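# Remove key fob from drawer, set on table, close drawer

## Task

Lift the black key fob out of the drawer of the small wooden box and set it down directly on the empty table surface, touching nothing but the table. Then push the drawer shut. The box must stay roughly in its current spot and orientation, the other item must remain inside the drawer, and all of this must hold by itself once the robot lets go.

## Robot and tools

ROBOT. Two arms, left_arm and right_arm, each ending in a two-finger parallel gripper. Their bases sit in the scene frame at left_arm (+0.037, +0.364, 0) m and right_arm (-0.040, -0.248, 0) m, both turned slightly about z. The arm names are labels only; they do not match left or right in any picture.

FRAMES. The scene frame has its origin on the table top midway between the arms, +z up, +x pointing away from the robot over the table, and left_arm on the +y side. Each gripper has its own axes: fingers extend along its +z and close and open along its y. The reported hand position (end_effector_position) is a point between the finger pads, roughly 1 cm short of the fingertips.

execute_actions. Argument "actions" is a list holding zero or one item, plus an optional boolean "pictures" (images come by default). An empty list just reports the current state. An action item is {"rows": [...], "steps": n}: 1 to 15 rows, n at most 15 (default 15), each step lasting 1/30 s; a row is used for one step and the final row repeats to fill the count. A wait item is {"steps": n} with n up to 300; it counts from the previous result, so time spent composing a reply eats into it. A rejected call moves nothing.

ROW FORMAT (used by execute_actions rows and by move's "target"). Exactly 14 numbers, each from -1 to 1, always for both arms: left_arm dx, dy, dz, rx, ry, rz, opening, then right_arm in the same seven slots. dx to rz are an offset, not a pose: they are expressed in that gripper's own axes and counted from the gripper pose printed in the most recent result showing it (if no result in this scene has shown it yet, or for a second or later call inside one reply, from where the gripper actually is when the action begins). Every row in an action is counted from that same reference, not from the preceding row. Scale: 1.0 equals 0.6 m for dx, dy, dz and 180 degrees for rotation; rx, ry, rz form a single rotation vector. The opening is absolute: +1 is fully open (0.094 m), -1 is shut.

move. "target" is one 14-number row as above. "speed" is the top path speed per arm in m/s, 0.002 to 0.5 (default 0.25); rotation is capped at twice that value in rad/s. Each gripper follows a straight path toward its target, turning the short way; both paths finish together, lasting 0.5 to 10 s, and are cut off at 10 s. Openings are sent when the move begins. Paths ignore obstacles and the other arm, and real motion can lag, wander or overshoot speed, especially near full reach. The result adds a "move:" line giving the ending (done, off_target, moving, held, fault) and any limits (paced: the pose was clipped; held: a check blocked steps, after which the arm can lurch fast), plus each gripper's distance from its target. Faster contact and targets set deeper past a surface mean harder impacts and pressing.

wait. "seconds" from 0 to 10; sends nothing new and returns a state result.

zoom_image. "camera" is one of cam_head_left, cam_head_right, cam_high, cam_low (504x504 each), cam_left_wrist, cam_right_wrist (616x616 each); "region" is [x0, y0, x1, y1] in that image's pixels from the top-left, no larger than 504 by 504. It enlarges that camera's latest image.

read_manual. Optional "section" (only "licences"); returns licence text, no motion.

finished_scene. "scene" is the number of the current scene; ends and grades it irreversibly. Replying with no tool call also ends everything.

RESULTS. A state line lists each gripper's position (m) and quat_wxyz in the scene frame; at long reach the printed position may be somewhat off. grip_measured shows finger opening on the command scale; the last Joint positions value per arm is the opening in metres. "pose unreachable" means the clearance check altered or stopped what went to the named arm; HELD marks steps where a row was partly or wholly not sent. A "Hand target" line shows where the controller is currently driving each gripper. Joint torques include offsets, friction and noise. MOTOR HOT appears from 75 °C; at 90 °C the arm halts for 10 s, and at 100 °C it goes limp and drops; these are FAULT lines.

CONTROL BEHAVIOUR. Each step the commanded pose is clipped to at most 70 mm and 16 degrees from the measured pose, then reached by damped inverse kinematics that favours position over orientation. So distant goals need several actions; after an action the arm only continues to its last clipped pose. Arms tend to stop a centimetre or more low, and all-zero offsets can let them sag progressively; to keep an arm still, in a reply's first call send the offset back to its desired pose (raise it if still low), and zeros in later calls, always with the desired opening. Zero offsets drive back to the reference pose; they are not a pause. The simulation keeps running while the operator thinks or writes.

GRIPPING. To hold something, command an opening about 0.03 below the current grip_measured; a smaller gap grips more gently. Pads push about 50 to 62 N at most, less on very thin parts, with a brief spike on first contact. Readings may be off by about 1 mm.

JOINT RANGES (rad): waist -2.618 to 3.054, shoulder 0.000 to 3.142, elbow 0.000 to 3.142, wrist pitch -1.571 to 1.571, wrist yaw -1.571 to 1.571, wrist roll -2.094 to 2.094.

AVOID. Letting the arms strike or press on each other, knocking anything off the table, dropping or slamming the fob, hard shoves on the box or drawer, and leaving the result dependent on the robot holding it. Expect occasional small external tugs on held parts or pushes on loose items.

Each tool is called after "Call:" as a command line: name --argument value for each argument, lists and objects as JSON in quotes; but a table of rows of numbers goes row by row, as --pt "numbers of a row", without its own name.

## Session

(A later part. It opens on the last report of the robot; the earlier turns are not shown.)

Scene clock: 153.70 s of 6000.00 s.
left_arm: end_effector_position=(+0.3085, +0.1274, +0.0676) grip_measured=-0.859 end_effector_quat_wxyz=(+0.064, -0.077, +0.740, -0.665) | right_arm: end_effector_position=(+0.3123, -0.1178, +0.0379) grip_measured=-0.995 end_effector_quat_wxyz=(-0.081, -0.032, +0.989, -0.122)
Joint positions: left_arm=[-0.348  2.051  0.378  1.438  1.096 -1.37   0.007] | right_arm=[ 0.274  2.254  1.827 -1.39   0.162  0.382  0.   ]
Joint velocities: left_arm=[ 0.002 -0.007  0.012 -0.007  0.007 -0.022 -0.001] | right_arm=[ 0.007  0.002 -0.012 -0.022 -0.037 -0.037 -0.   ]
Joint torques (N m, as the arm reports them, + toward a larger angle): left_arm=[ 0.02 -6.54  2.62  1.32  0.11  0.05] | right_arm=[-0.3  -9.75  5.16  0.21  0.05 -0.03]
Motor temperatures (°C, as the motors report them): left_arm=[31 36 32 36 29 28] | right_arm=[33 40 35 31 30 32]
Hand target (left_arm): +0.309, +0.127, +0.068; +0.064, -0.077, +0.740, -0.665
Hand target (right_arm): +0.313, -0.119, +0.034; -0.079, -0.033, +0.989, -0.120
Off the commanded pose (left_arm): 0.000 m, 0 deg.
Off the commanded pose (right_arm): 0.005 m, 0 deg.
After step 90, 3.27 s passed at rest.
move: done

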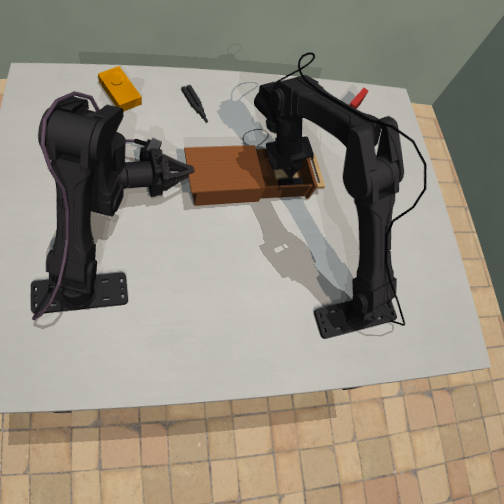

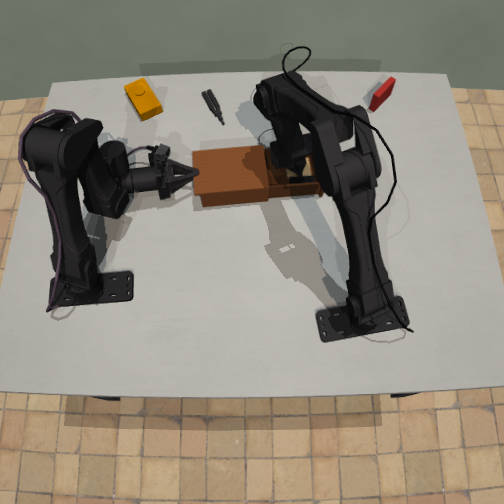

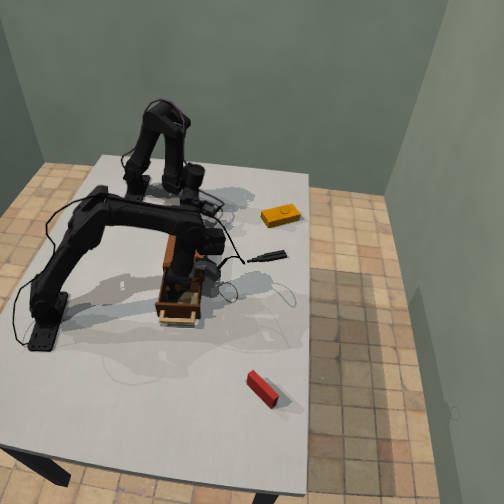

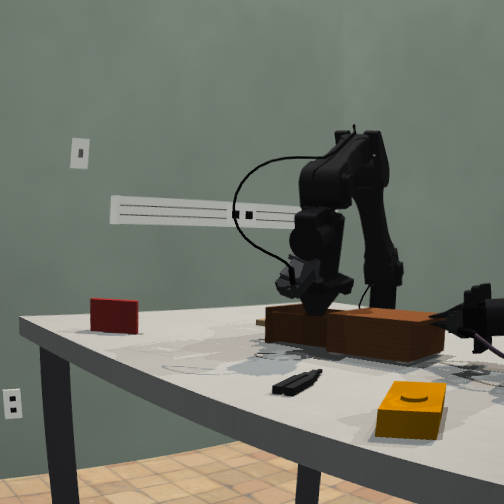

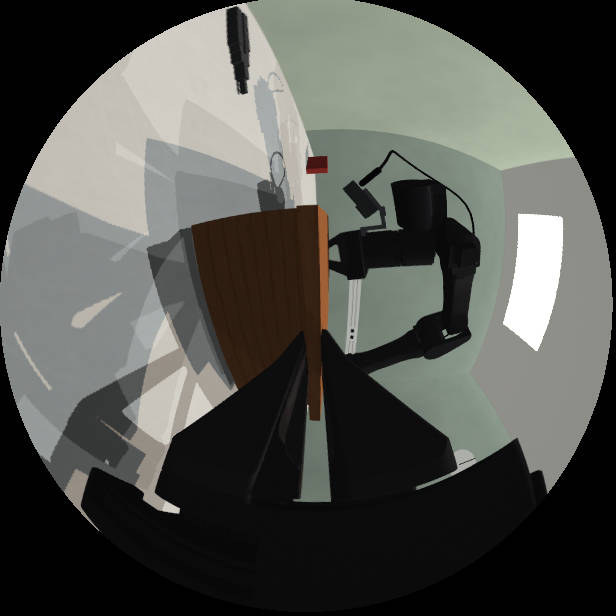

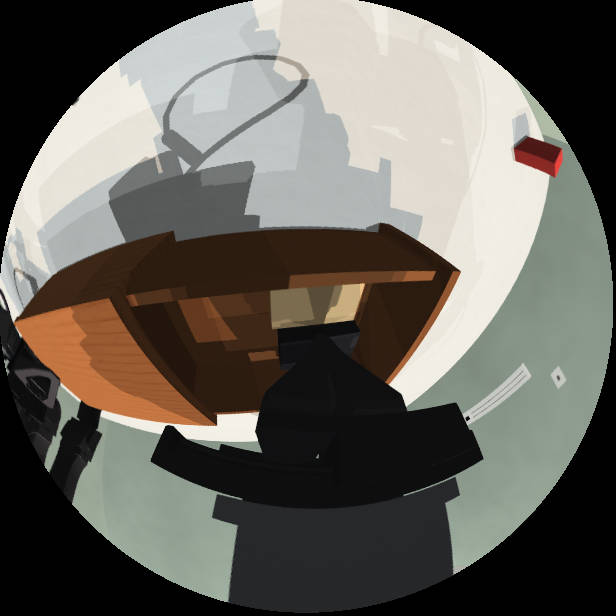

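Call:
move --target '[0,0,0,0,0,0,-0.9,0,0,0.022,0,0,0,-1]' --speed 0.02

Call:
execute_actions --actions '[{"rows":[[0,0,0,0,0,0,-0.9,0,0.005,0.014,0,0,0,-1],[0,0,0,0,0,0,-0.9,0,0.01,0.013,0,0,0,-1],[0,0,0,0,0,0,-0.9,0,0.015,0.012,0,0,0,-1],[0,0,0,0,0,0,-0.9,0,0.02,0.011,0,0,0,-1],[0,0,0,0,0,0,-0.9,0,0.025,0.01,0,0,0,-1],[0,0,0,0,0,0,-0.9,0,0.03,0.009,0,0,0,-1],[0,0,0,0,0,0,-0.9,0,0.035,0.008,0,0,0,-1],[0,0,0,0,0,0,-0.9,0,0.04,0.007,0,0,0,-1],[0,0,0,0,0,0,-0.9,0,0.045,0.006,0,0,0,-1],[0,0,0,0,0,0,-0.9,0,0.05,0.005,0,0,0,-1]]}]'

Scene clock: 170.07 s of 6000.00 s.
left_arm: end_effector_position=(+0.3083, +0.1273, +0.0676) grip_measured=-0.859 end_effector_quat_wxyz=(+0.063, -0.077, +0.740, -0.666) | right_arm: end_effector_position=(+0.3113, -0.1183, +0.0351) grip_measured=-0.995 end_effector_quat_wxyz=(-0.080, -0.032, +0.989, -0.122)
Joint positions: left_arm=[-0.348  2.051  0.378  1.438  1.097 -1.37   0.007] | right_arm=[ 0.274  2.25   1.809 -1.375  0.162  0.382  0.   ]
Joint velocities: left_arm=[ 0.007  0.002 -0.022  0.007 -0.037 -0.037  0.001] | right_arm=[-0.007 -0.012  0.012  0.051 -0.066 -0.007  0.001]
Joint torques (N m, as the arm reports them, + toward a larger angle): left_arm=[ 0.08 -6.46  2.56  1.33  0.12  0.03] | right_arm=[-0.51 -9.83  2.94  0.36  0.09 -0.04]
Motor temperatures (°C, as the motors report them): left_arm=[31 36 32 37 29 28] | right_arm=[33 41 33 31 30 32]
Hand target (left_arm): +0.309, +0.127, +0.068; +0.064, -0.077, +0.740, -0.665
Hand target (right_arm): +0.310, -0.121, +0.026; -0.081, -0.032, +0.989, -0.122
Off the commanded pose (left_arm): 0.000 m, 0 deg.
Off the commanded pose (right_arm): 0.010 m, 0 deg.
After step 90, 12.47 s passed at rest.
move: done

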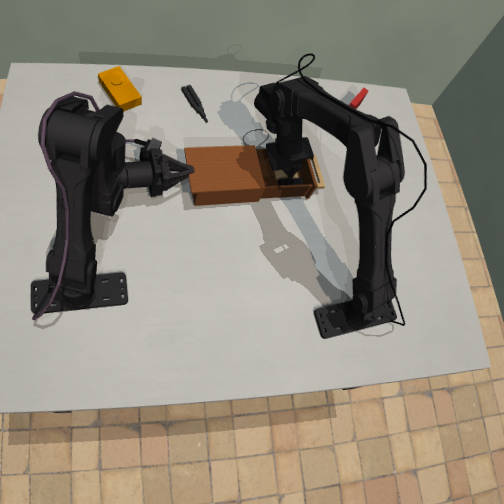

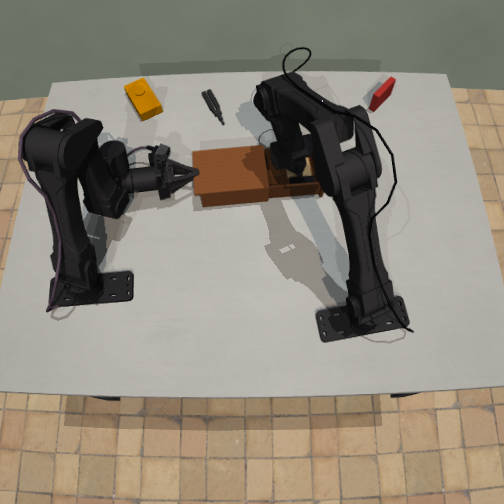

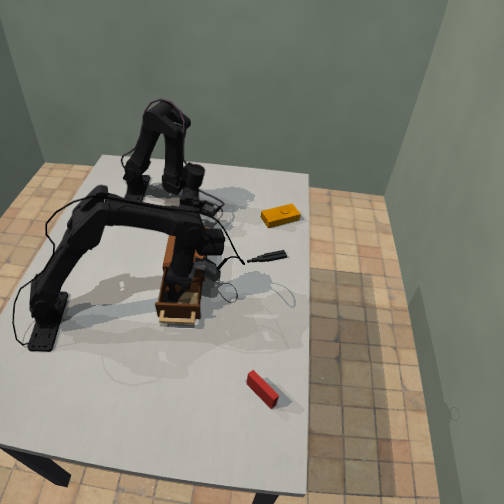

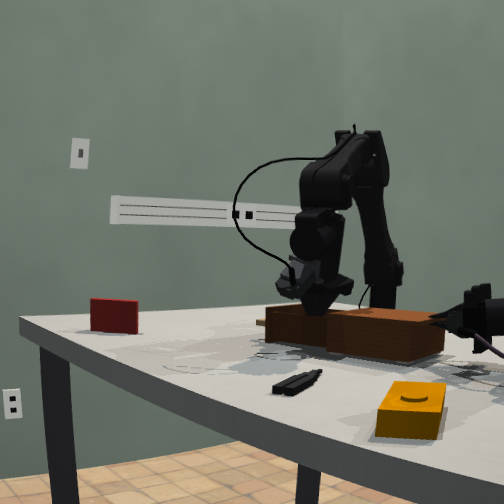

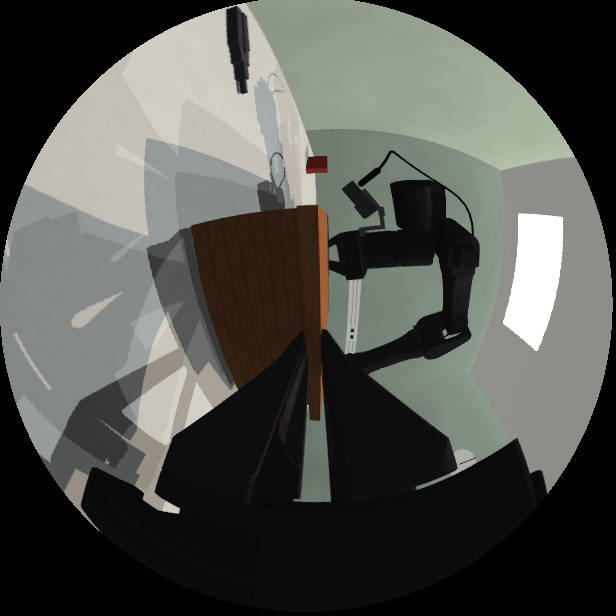

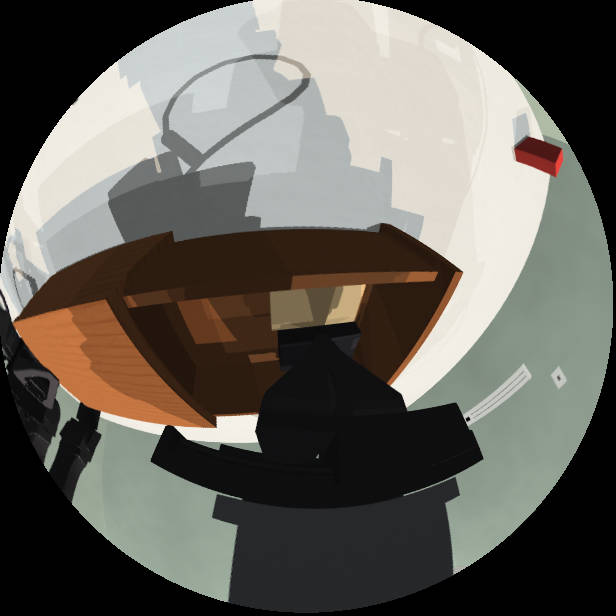

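Scene clock: 170.57 s of 6000.00 s.
left_arm: end_effector_position=(+0.3083, +0.1273, +0.0677) grip_measured=-0.859 end_effector_quat_wxyz=(+0.063, -0.076, +0.740, -0.666) | right_arm: end_effector_position=(+0.3090, -0.1052, +0.0360) grip_measured=-0.996 end_effector_quat_wxyz=(-0.071, -0.038, +0.987, -0.142)
Joint positions: left_arm=[-0.348  2.051  0.378  1.439  1.098 -1.37   0.007] | right_arm=[ 0.323  2.267  1.835 -1.392  0.195  0.424  0.   ]
Joint velocities: left_arm=[-0.002  0.002 -0.012  0.022  0.007 -0.022  0.001] | right_arm=[ 0.042  0.046  0.022  0.007  0.051 -0.007 -0.001]
Joint torques (N m, as the arm reports them, + toward a larger angle): left_arm=[ 0.06 -6.44  2.65  1.31  0.13  0.02] | right_arm=[ 0.98 -7.9   7.74  0.19 -0.41  0.17]
Motor temperatures (°C, as the motors report them): left_arm=[31 36 32 37 29 28] | right_arm=[33 41 33 31 30 32]
Hand target (left_arm): +0.308, +0.127, +0.068; +0.063, -0.077, +0.740, -0.666
Hand target (right_arm): +0.308, -0.091, +0.025; -0.080, -0.033, +0.989, -0.122
Off the commanded pose (left_arm): 0.000 m, 0 deg.
Off the commanded pose (right_arm): 0.019 m, 3 deg.
Steps of this call (steps 1 to 15: all 15 steps of this action). Readings (end_effector_position):
1: left_arm (+0.3083, +0.1273, +0.0676) | right_arm (+0.3113, -0.1183, +0.0351)
2: left_arm (+0.3083, +0.1273, +0.0676) | right_arm (+0.3113, -0.1181, +0.0352)
4: left_arm (+0.3083, +0.1273, +0.0676) | right_arm (+0.3112, -0.1177, +0.0353)
8: left_arm (+0.3083, +0.1273, +0.0677) | right_arm (+0.3105, -0.1151, +0.0355)
15: the state above

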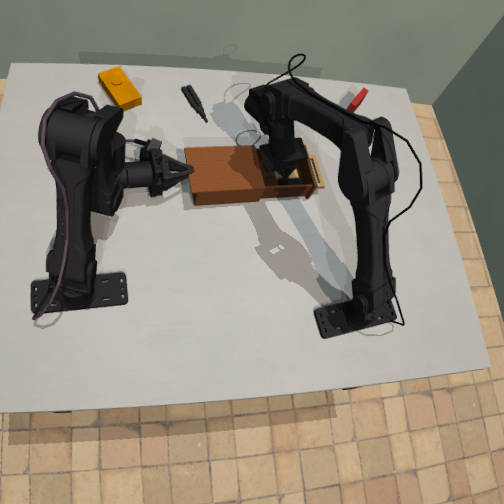

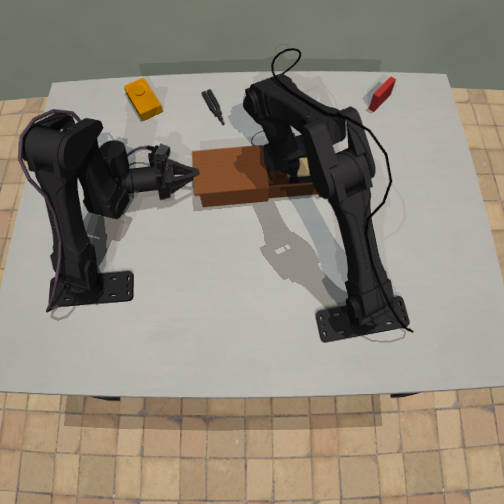

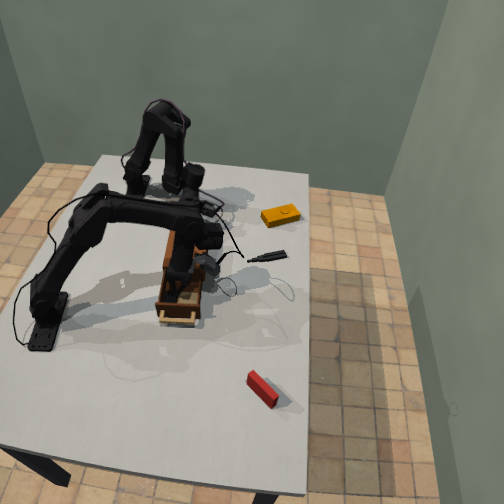

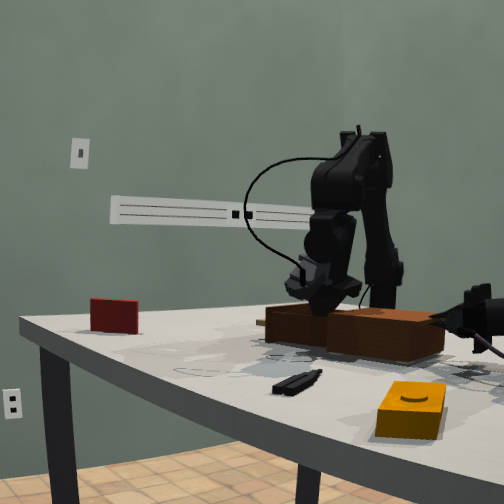

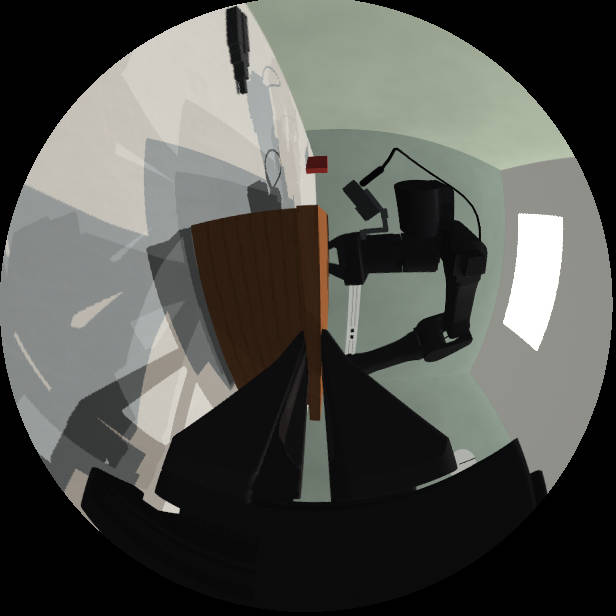

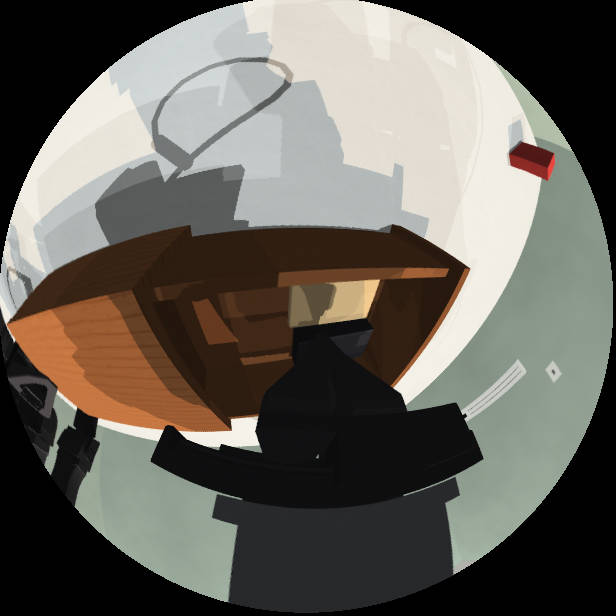

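Call:
move --target '[0,0,0,0,0,0,-0.9,0,-0.027,-0.035,-0.04,0,0.01,-1]' --speed 0.04

Call:
move --target '[0,0,0,0,0,0,-0.9,0,0,-0.01,0,0,0,0.32]'

Scene clock: 182.27 s of 6000.00 s.
left_arm: end_effector_position=(+0.3082, +0.1273, +0.0677) grip_measured=-0.859 end_effector_quat_wxyz=(+0.063, -0.076, +0.740, -0.666) | right_arm: end_effector_position=(+0.3130, -0.1126, +0.0464) grip_measured=-0.996 end_effector_quat_wxyz=(-0.081, -0.018, +0.993, -0.089)
Joint positions: left_arm=[-0.348  2.051  0.378  1.439  1.098 -1.37   0.007] | right_arm=[ 0.257  2.232  1.837 -1.394  0.102  0.386  0.   ]
Joint velocities: left_arm=[-0.002  0.002 -0.002 -0.066  0.007  0.007 -0.001] | right_arm=[-0.002 -0.012 -0.007  0.037 -0.051 -0.081  0.001]
Joint torques (N m, as the arm reports them, + toward a larger angle): left_arm=[ 0.07 -6.5   2.55  1.29  0.11  0.03] | right_arm=[ -0.76 -12.54   6.36  -0.01   0.03  -0.09]
Motor temperatures (°C, as the motors report them): left_arm=[31 36 32 37 29 28] | right_arm=[33 40 34 31 30 32]
Hand target (left_arm): +0.308, +0.127, +0.068; +0.063, -0.077, +0.740, -0.666
Hand target (right_arm): +0.313, -0.114, +0.060; -0.070, -0.019, +0.994, -0.080
Off the commanded pose (left_arm): 0.000 m, 0 deg.
Off the commanded pose (right_arm): 0.014 m, 1 deg.
After step 90, 6.87 s passed at rest.
move: off_target (right_arm)

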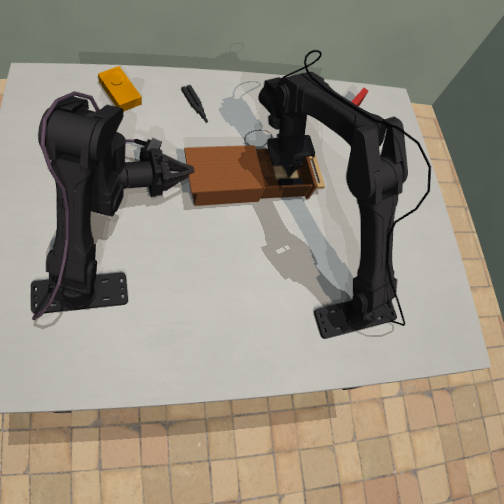

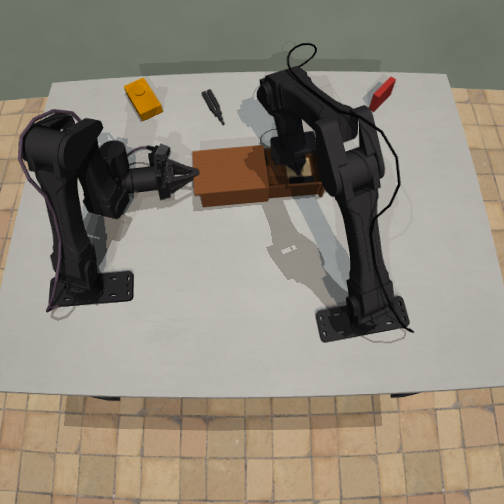

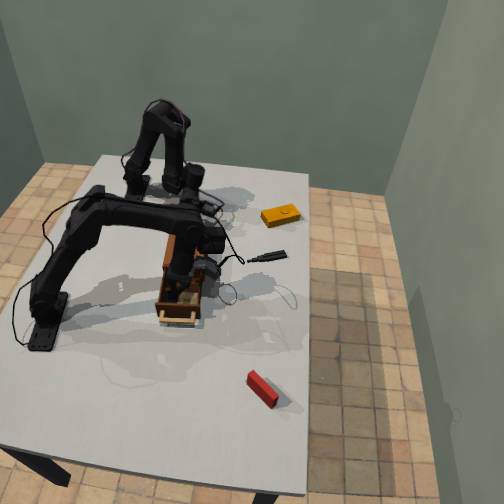

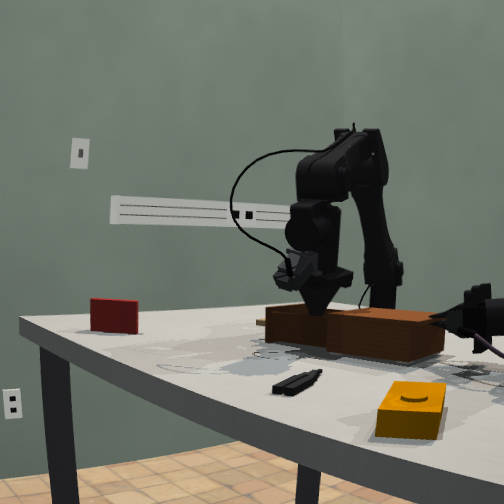

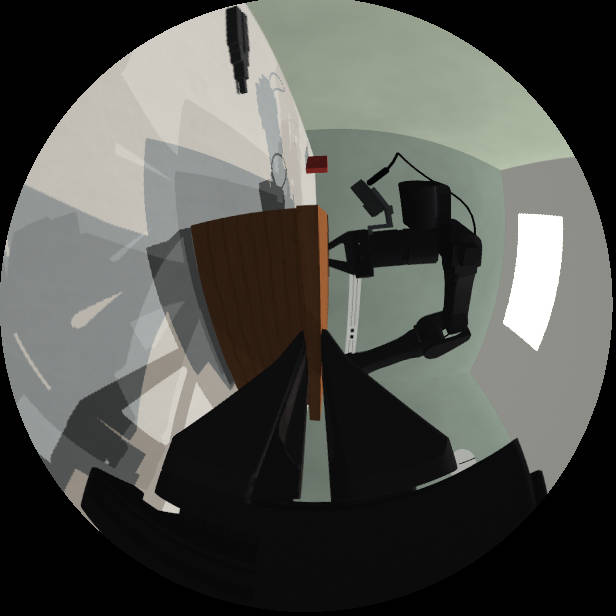

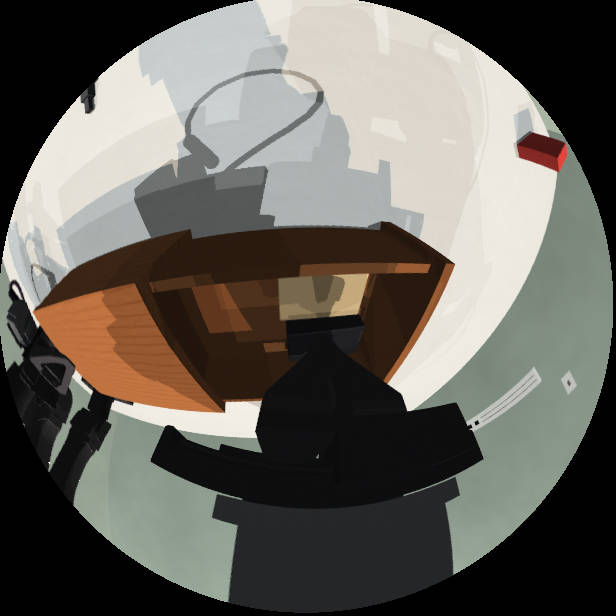

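Scene clock: 182.97 s of 6000.00 s.
left_arm: end_effector_position=(+0.3082, +0.1273, +0.0677) grip_measured=-0.859 end_effector_quat_wxyz=(+0.063, -0.076, +0.740, -0.666) | right_arm: end_effector_position=(+0.3114, -0.1133, +0.0468) grip_measured=+0.318 end_effector_quat_wxyz=(-0.084, -0.018, +0.992, -0.090)
Joint positions: left_arm=[-0.348  2.051  0.378  1.439  1.098 -1.37   0.007] | right_arm=[ 0.257  2.232  1.837 -1.401  0.102  0.386  0.062]
Joint velocities: left_arm=[ 0.002 -0.012 -0.007 -0.022 -0.022 -0.022  0.   ] | right_arm=[-0.007 -0.007 -0.022  0.007 -0.081 -0.022  0.   ]
Joint torques (N m, as the arm reports them, + toward a larger angle): left_arm=[ 0.01 -6.48  2.62  1.32  0.14  0.  ] | right_arm=[ 0.18 -9.73  8.61 -0.12  0.02  0.04]
Motor temperatures (°C, as the motors report them): left_arm=[31 36 32 37 29 28] | right_arm=[33 40 34 31 30 32]
Hand target (left_arm): +0.308, +0.127, +0.068; +0.063, -0.076, +0.740, -0.666
Hand target (right_arm): +0.314, -0.111, +0.052; -0.080, -0.018, +0.993, -0.089
Off the commanded pose (left_arm): 0.000 m, 0 deg.
Off the commanded pose (right_arm): 0.006 m, 0 deg.
move: done

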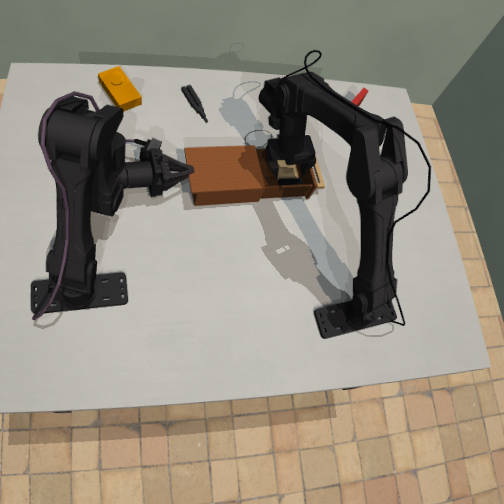

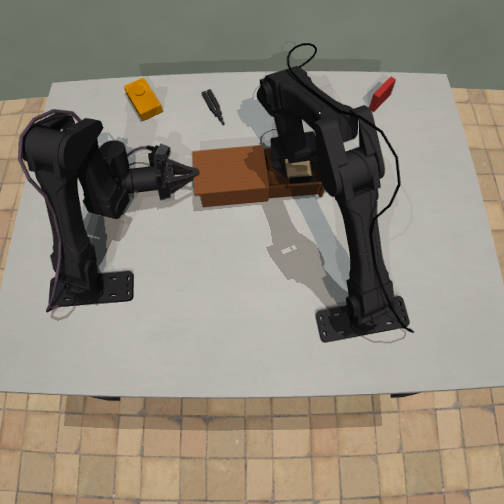

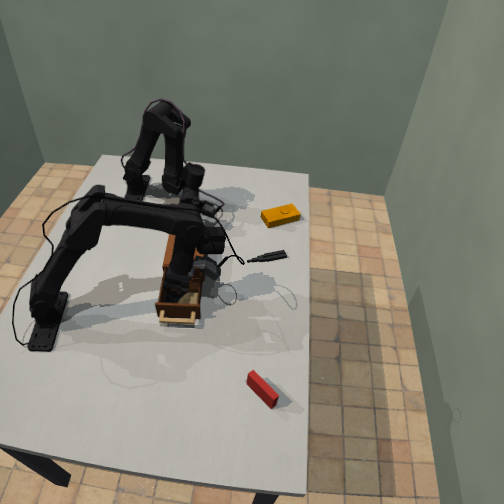

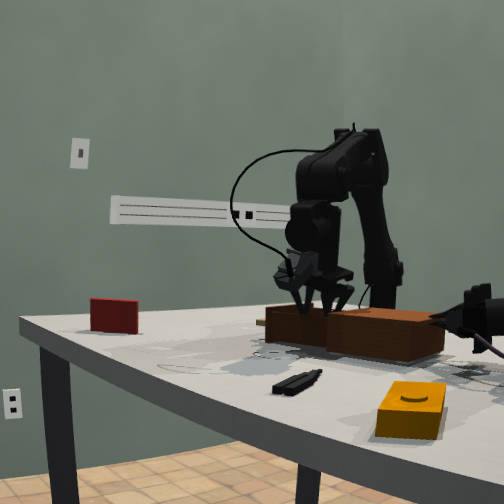

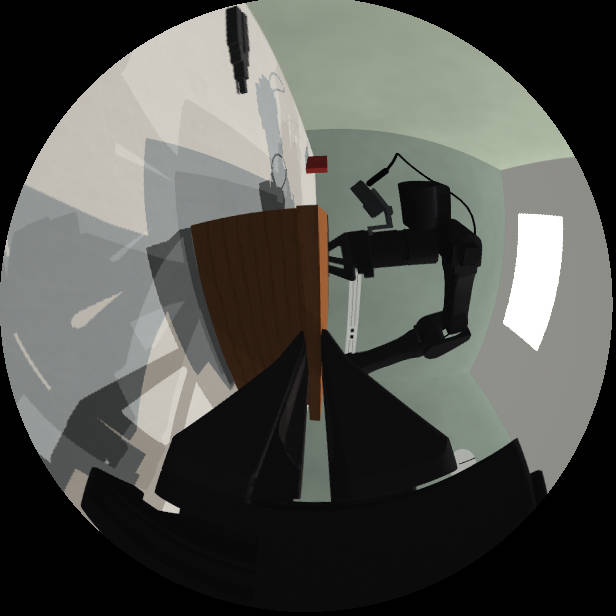

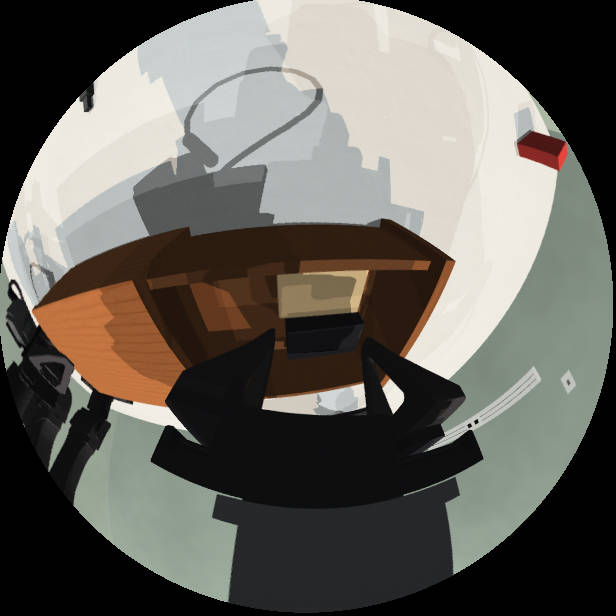

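Call:
move --target '[0,0,0,0,0,0,-0.9,-0.006,-0.007,0.044,-0.01,0,0,0.32]' --speed 0.02

Scene clock: 194.37 s of 6000.00 s.
left_arm: end_effector_position=(+0.3082, +0.1273, +0.0677) grip_measured=-0.859 end_effector_quat_wxyz=(+0.063, -0.076, +0.740, -0.666) | right_arm: end_effector_position=(+0.3082, -0.1230, +0.0277) grip_measured=+0.318 end_effector_quat_wxyz=(-0.092, -0.018, +0.992, -0.086)
Joint positions: left_arm=[-0.348  2.051  0.378  1.439  1.098 -1.37   0.007] | right_arm=[ 0.233  2.232  1.758 -1.332  0.094  0.363  0.062]
Joint velocities: left_arm=[-0.012 -0.007 -0.007  0.007  0.037 -0.022 -0.001] | right_arm=[ 0.027  0.002  0.007 -0.007  0.081  0.007  0.001]
Joint torques (N m, as the arm reports them, + toward a larger angle): left_arm=[ 0.03 -6.49  2.56  1.32  0.12  0.04] | right_arm=[ -0.6  -10.3    3.29   0.52  -0.1   -0.09]
Motor temperatures (°C, as the motors report them): left_arm=[31 36 32 37 29 28] | right_arm=[33 41 34 31 30 32]
Hand target (left_arm): +0.308, +0.127, +0.068; +0.063, -0.076, +0.740, -0.666
Hand target (right_arm): +0.311, -0.123, +0.022; -0.085, -0.017, +0.993, -0.075
Off the commanded pose (left_arm): 0.000 m, 0 deg.
Off the commanded pose (right_arm): 0.007 m, 2 deg.
After step 90, 6.83 s passed at rest.
move: done

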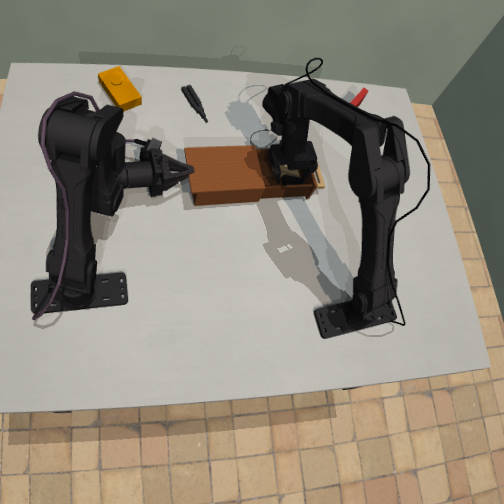

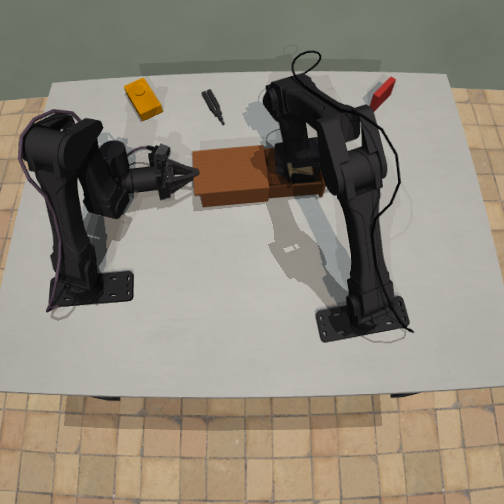

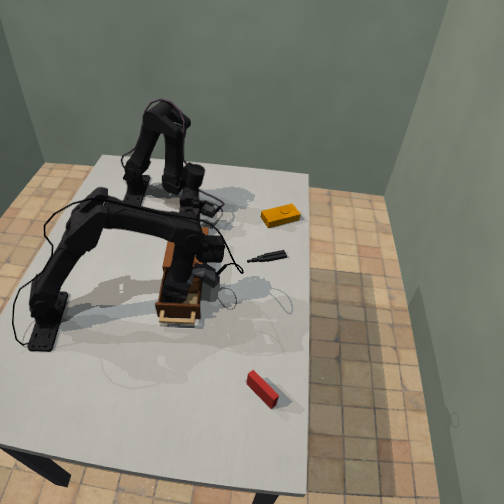

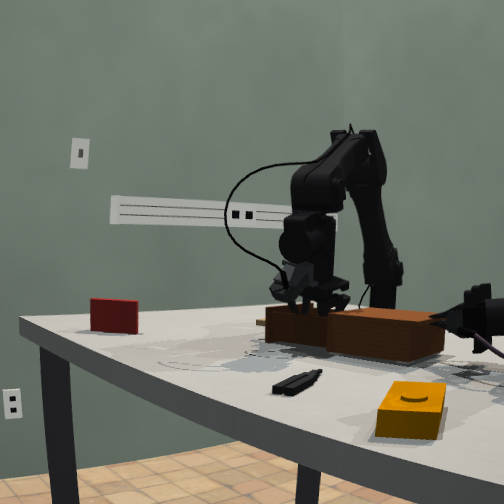

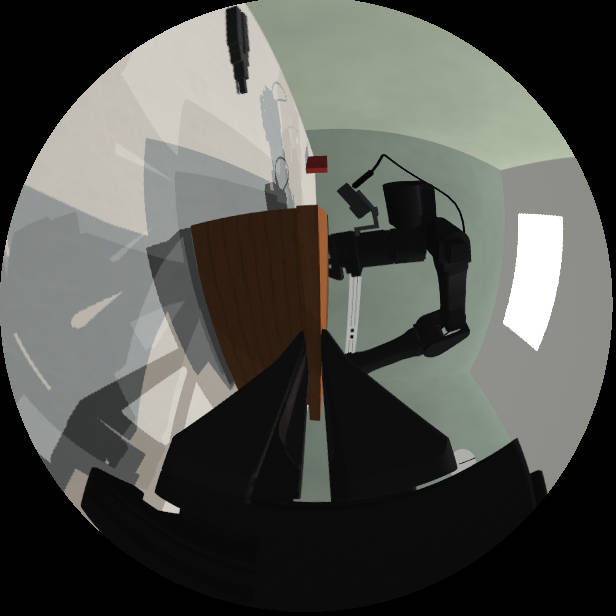

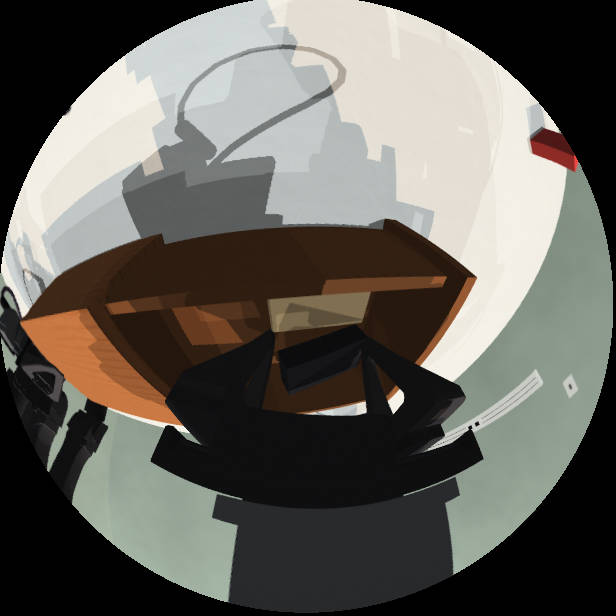

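Call:
move --target '[0,0,0,0,0,0,-0.9,0,0.025,0.008,-0.04,0,0,0.32]' --speed 0.02

Call:
zoom_image --camera "cam_right_wrist" --region '[200, 260, 440, 430]'

Scene clock: 202.23 s of 6000.00 s.
left_arm: end_effector_position=(+0.3082, +0.1273, +0.0677) grip_measured=-0.859 end_effector_quat_wxyz=(+0.063, -0.076, +0.740, -0.666) | right_arm: end_effector_position=(+0.3083, -0.1191, +0.0302) grip_measured=+0.318 end_effector_quat_wxyz=(-0.091, -0.011, +0.994, -0.058)
Joint positions: left_arm=[-0.348  2.051  0.378  1.439  1.098 -1.37   0.007] | right_arm=[ 0.218  2.211  1.742 -1.313  0.043  0.354  0.062]
Joint velocities: left_arm=[ 0.012 -0.007 -0.007 -0.037  0.037  0.051  0.001] | right_arm=[-0.007 -0.007  0.022 -0.007 -0.081 -0.022  0.   ]
Joint torques (N m, as the arm reports them, + toward a larger angle): left_arm=[ 0.07 -6.5   2.62  1.32  0.14  0.03] | right_arm=[-0.24 -9.84  3.15  0.59 -0.62 -0.11]
Motor temperatures (°C, as the motors report them): left_arm=[31 36 32 37 29 28] | right_arm=[33 42 34 31 30 32]
Hand target (left_arm): +0.308, +0.127, +0.068; +0.063, -0.076, +0.740, -0.666
Hand target (right_arm): +0.307, -0.109, +0.021; -0.093, -0.012, +0.995, -0.025
Off the commanded pose (left_arm): 0.000 m, 0 deg.
Off the commanded pose (right_arm): 0.014 m, 4 deg.
After step 90, 1.50 s passed at rest.
move: off_target (right_arm)

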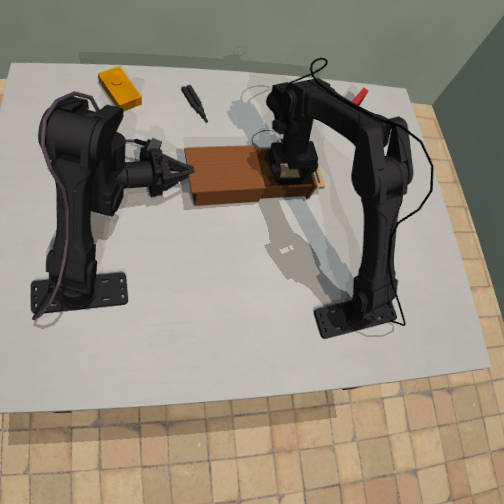

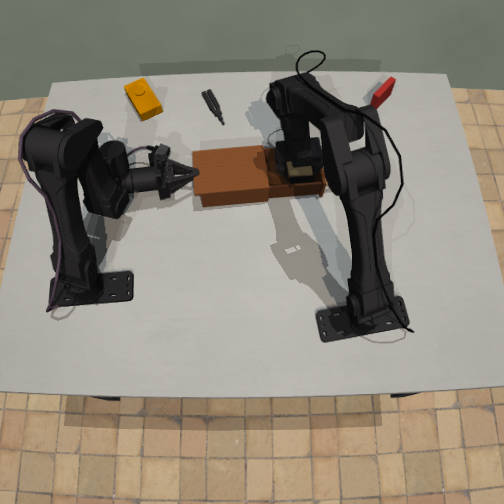

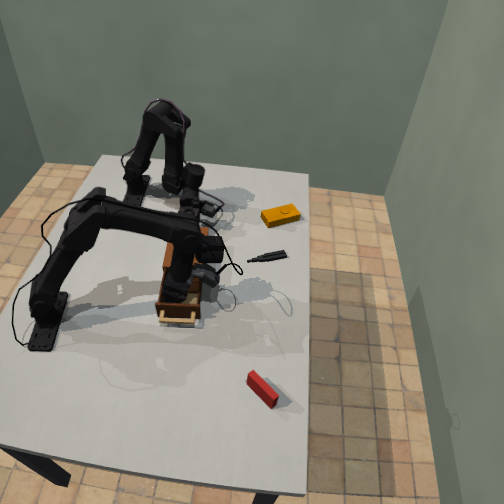

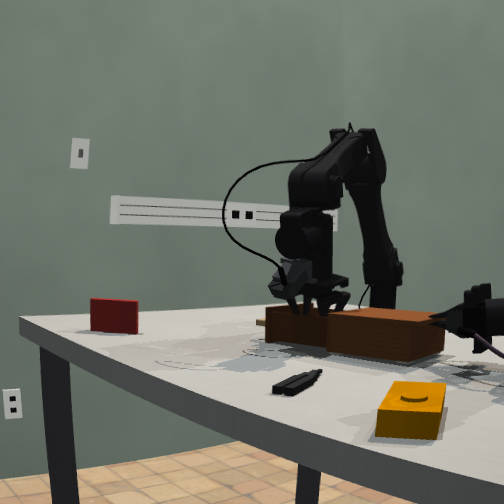

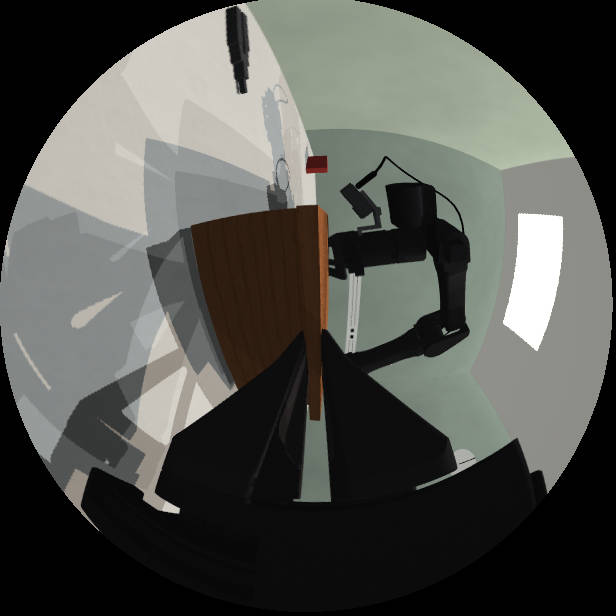

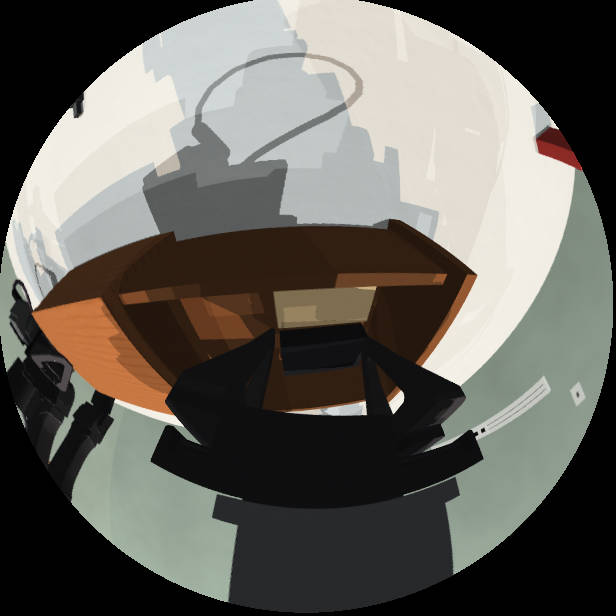

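Region (200, 260, 440, 430) of cam_right_wrist's 616x616 image, scaled by 2.100, with more detail than that image has; it fills the top 357 rows of this view, and the rest is white.

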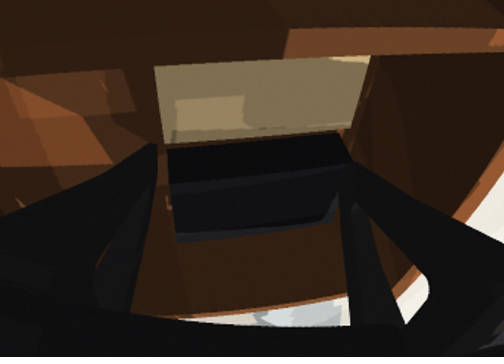

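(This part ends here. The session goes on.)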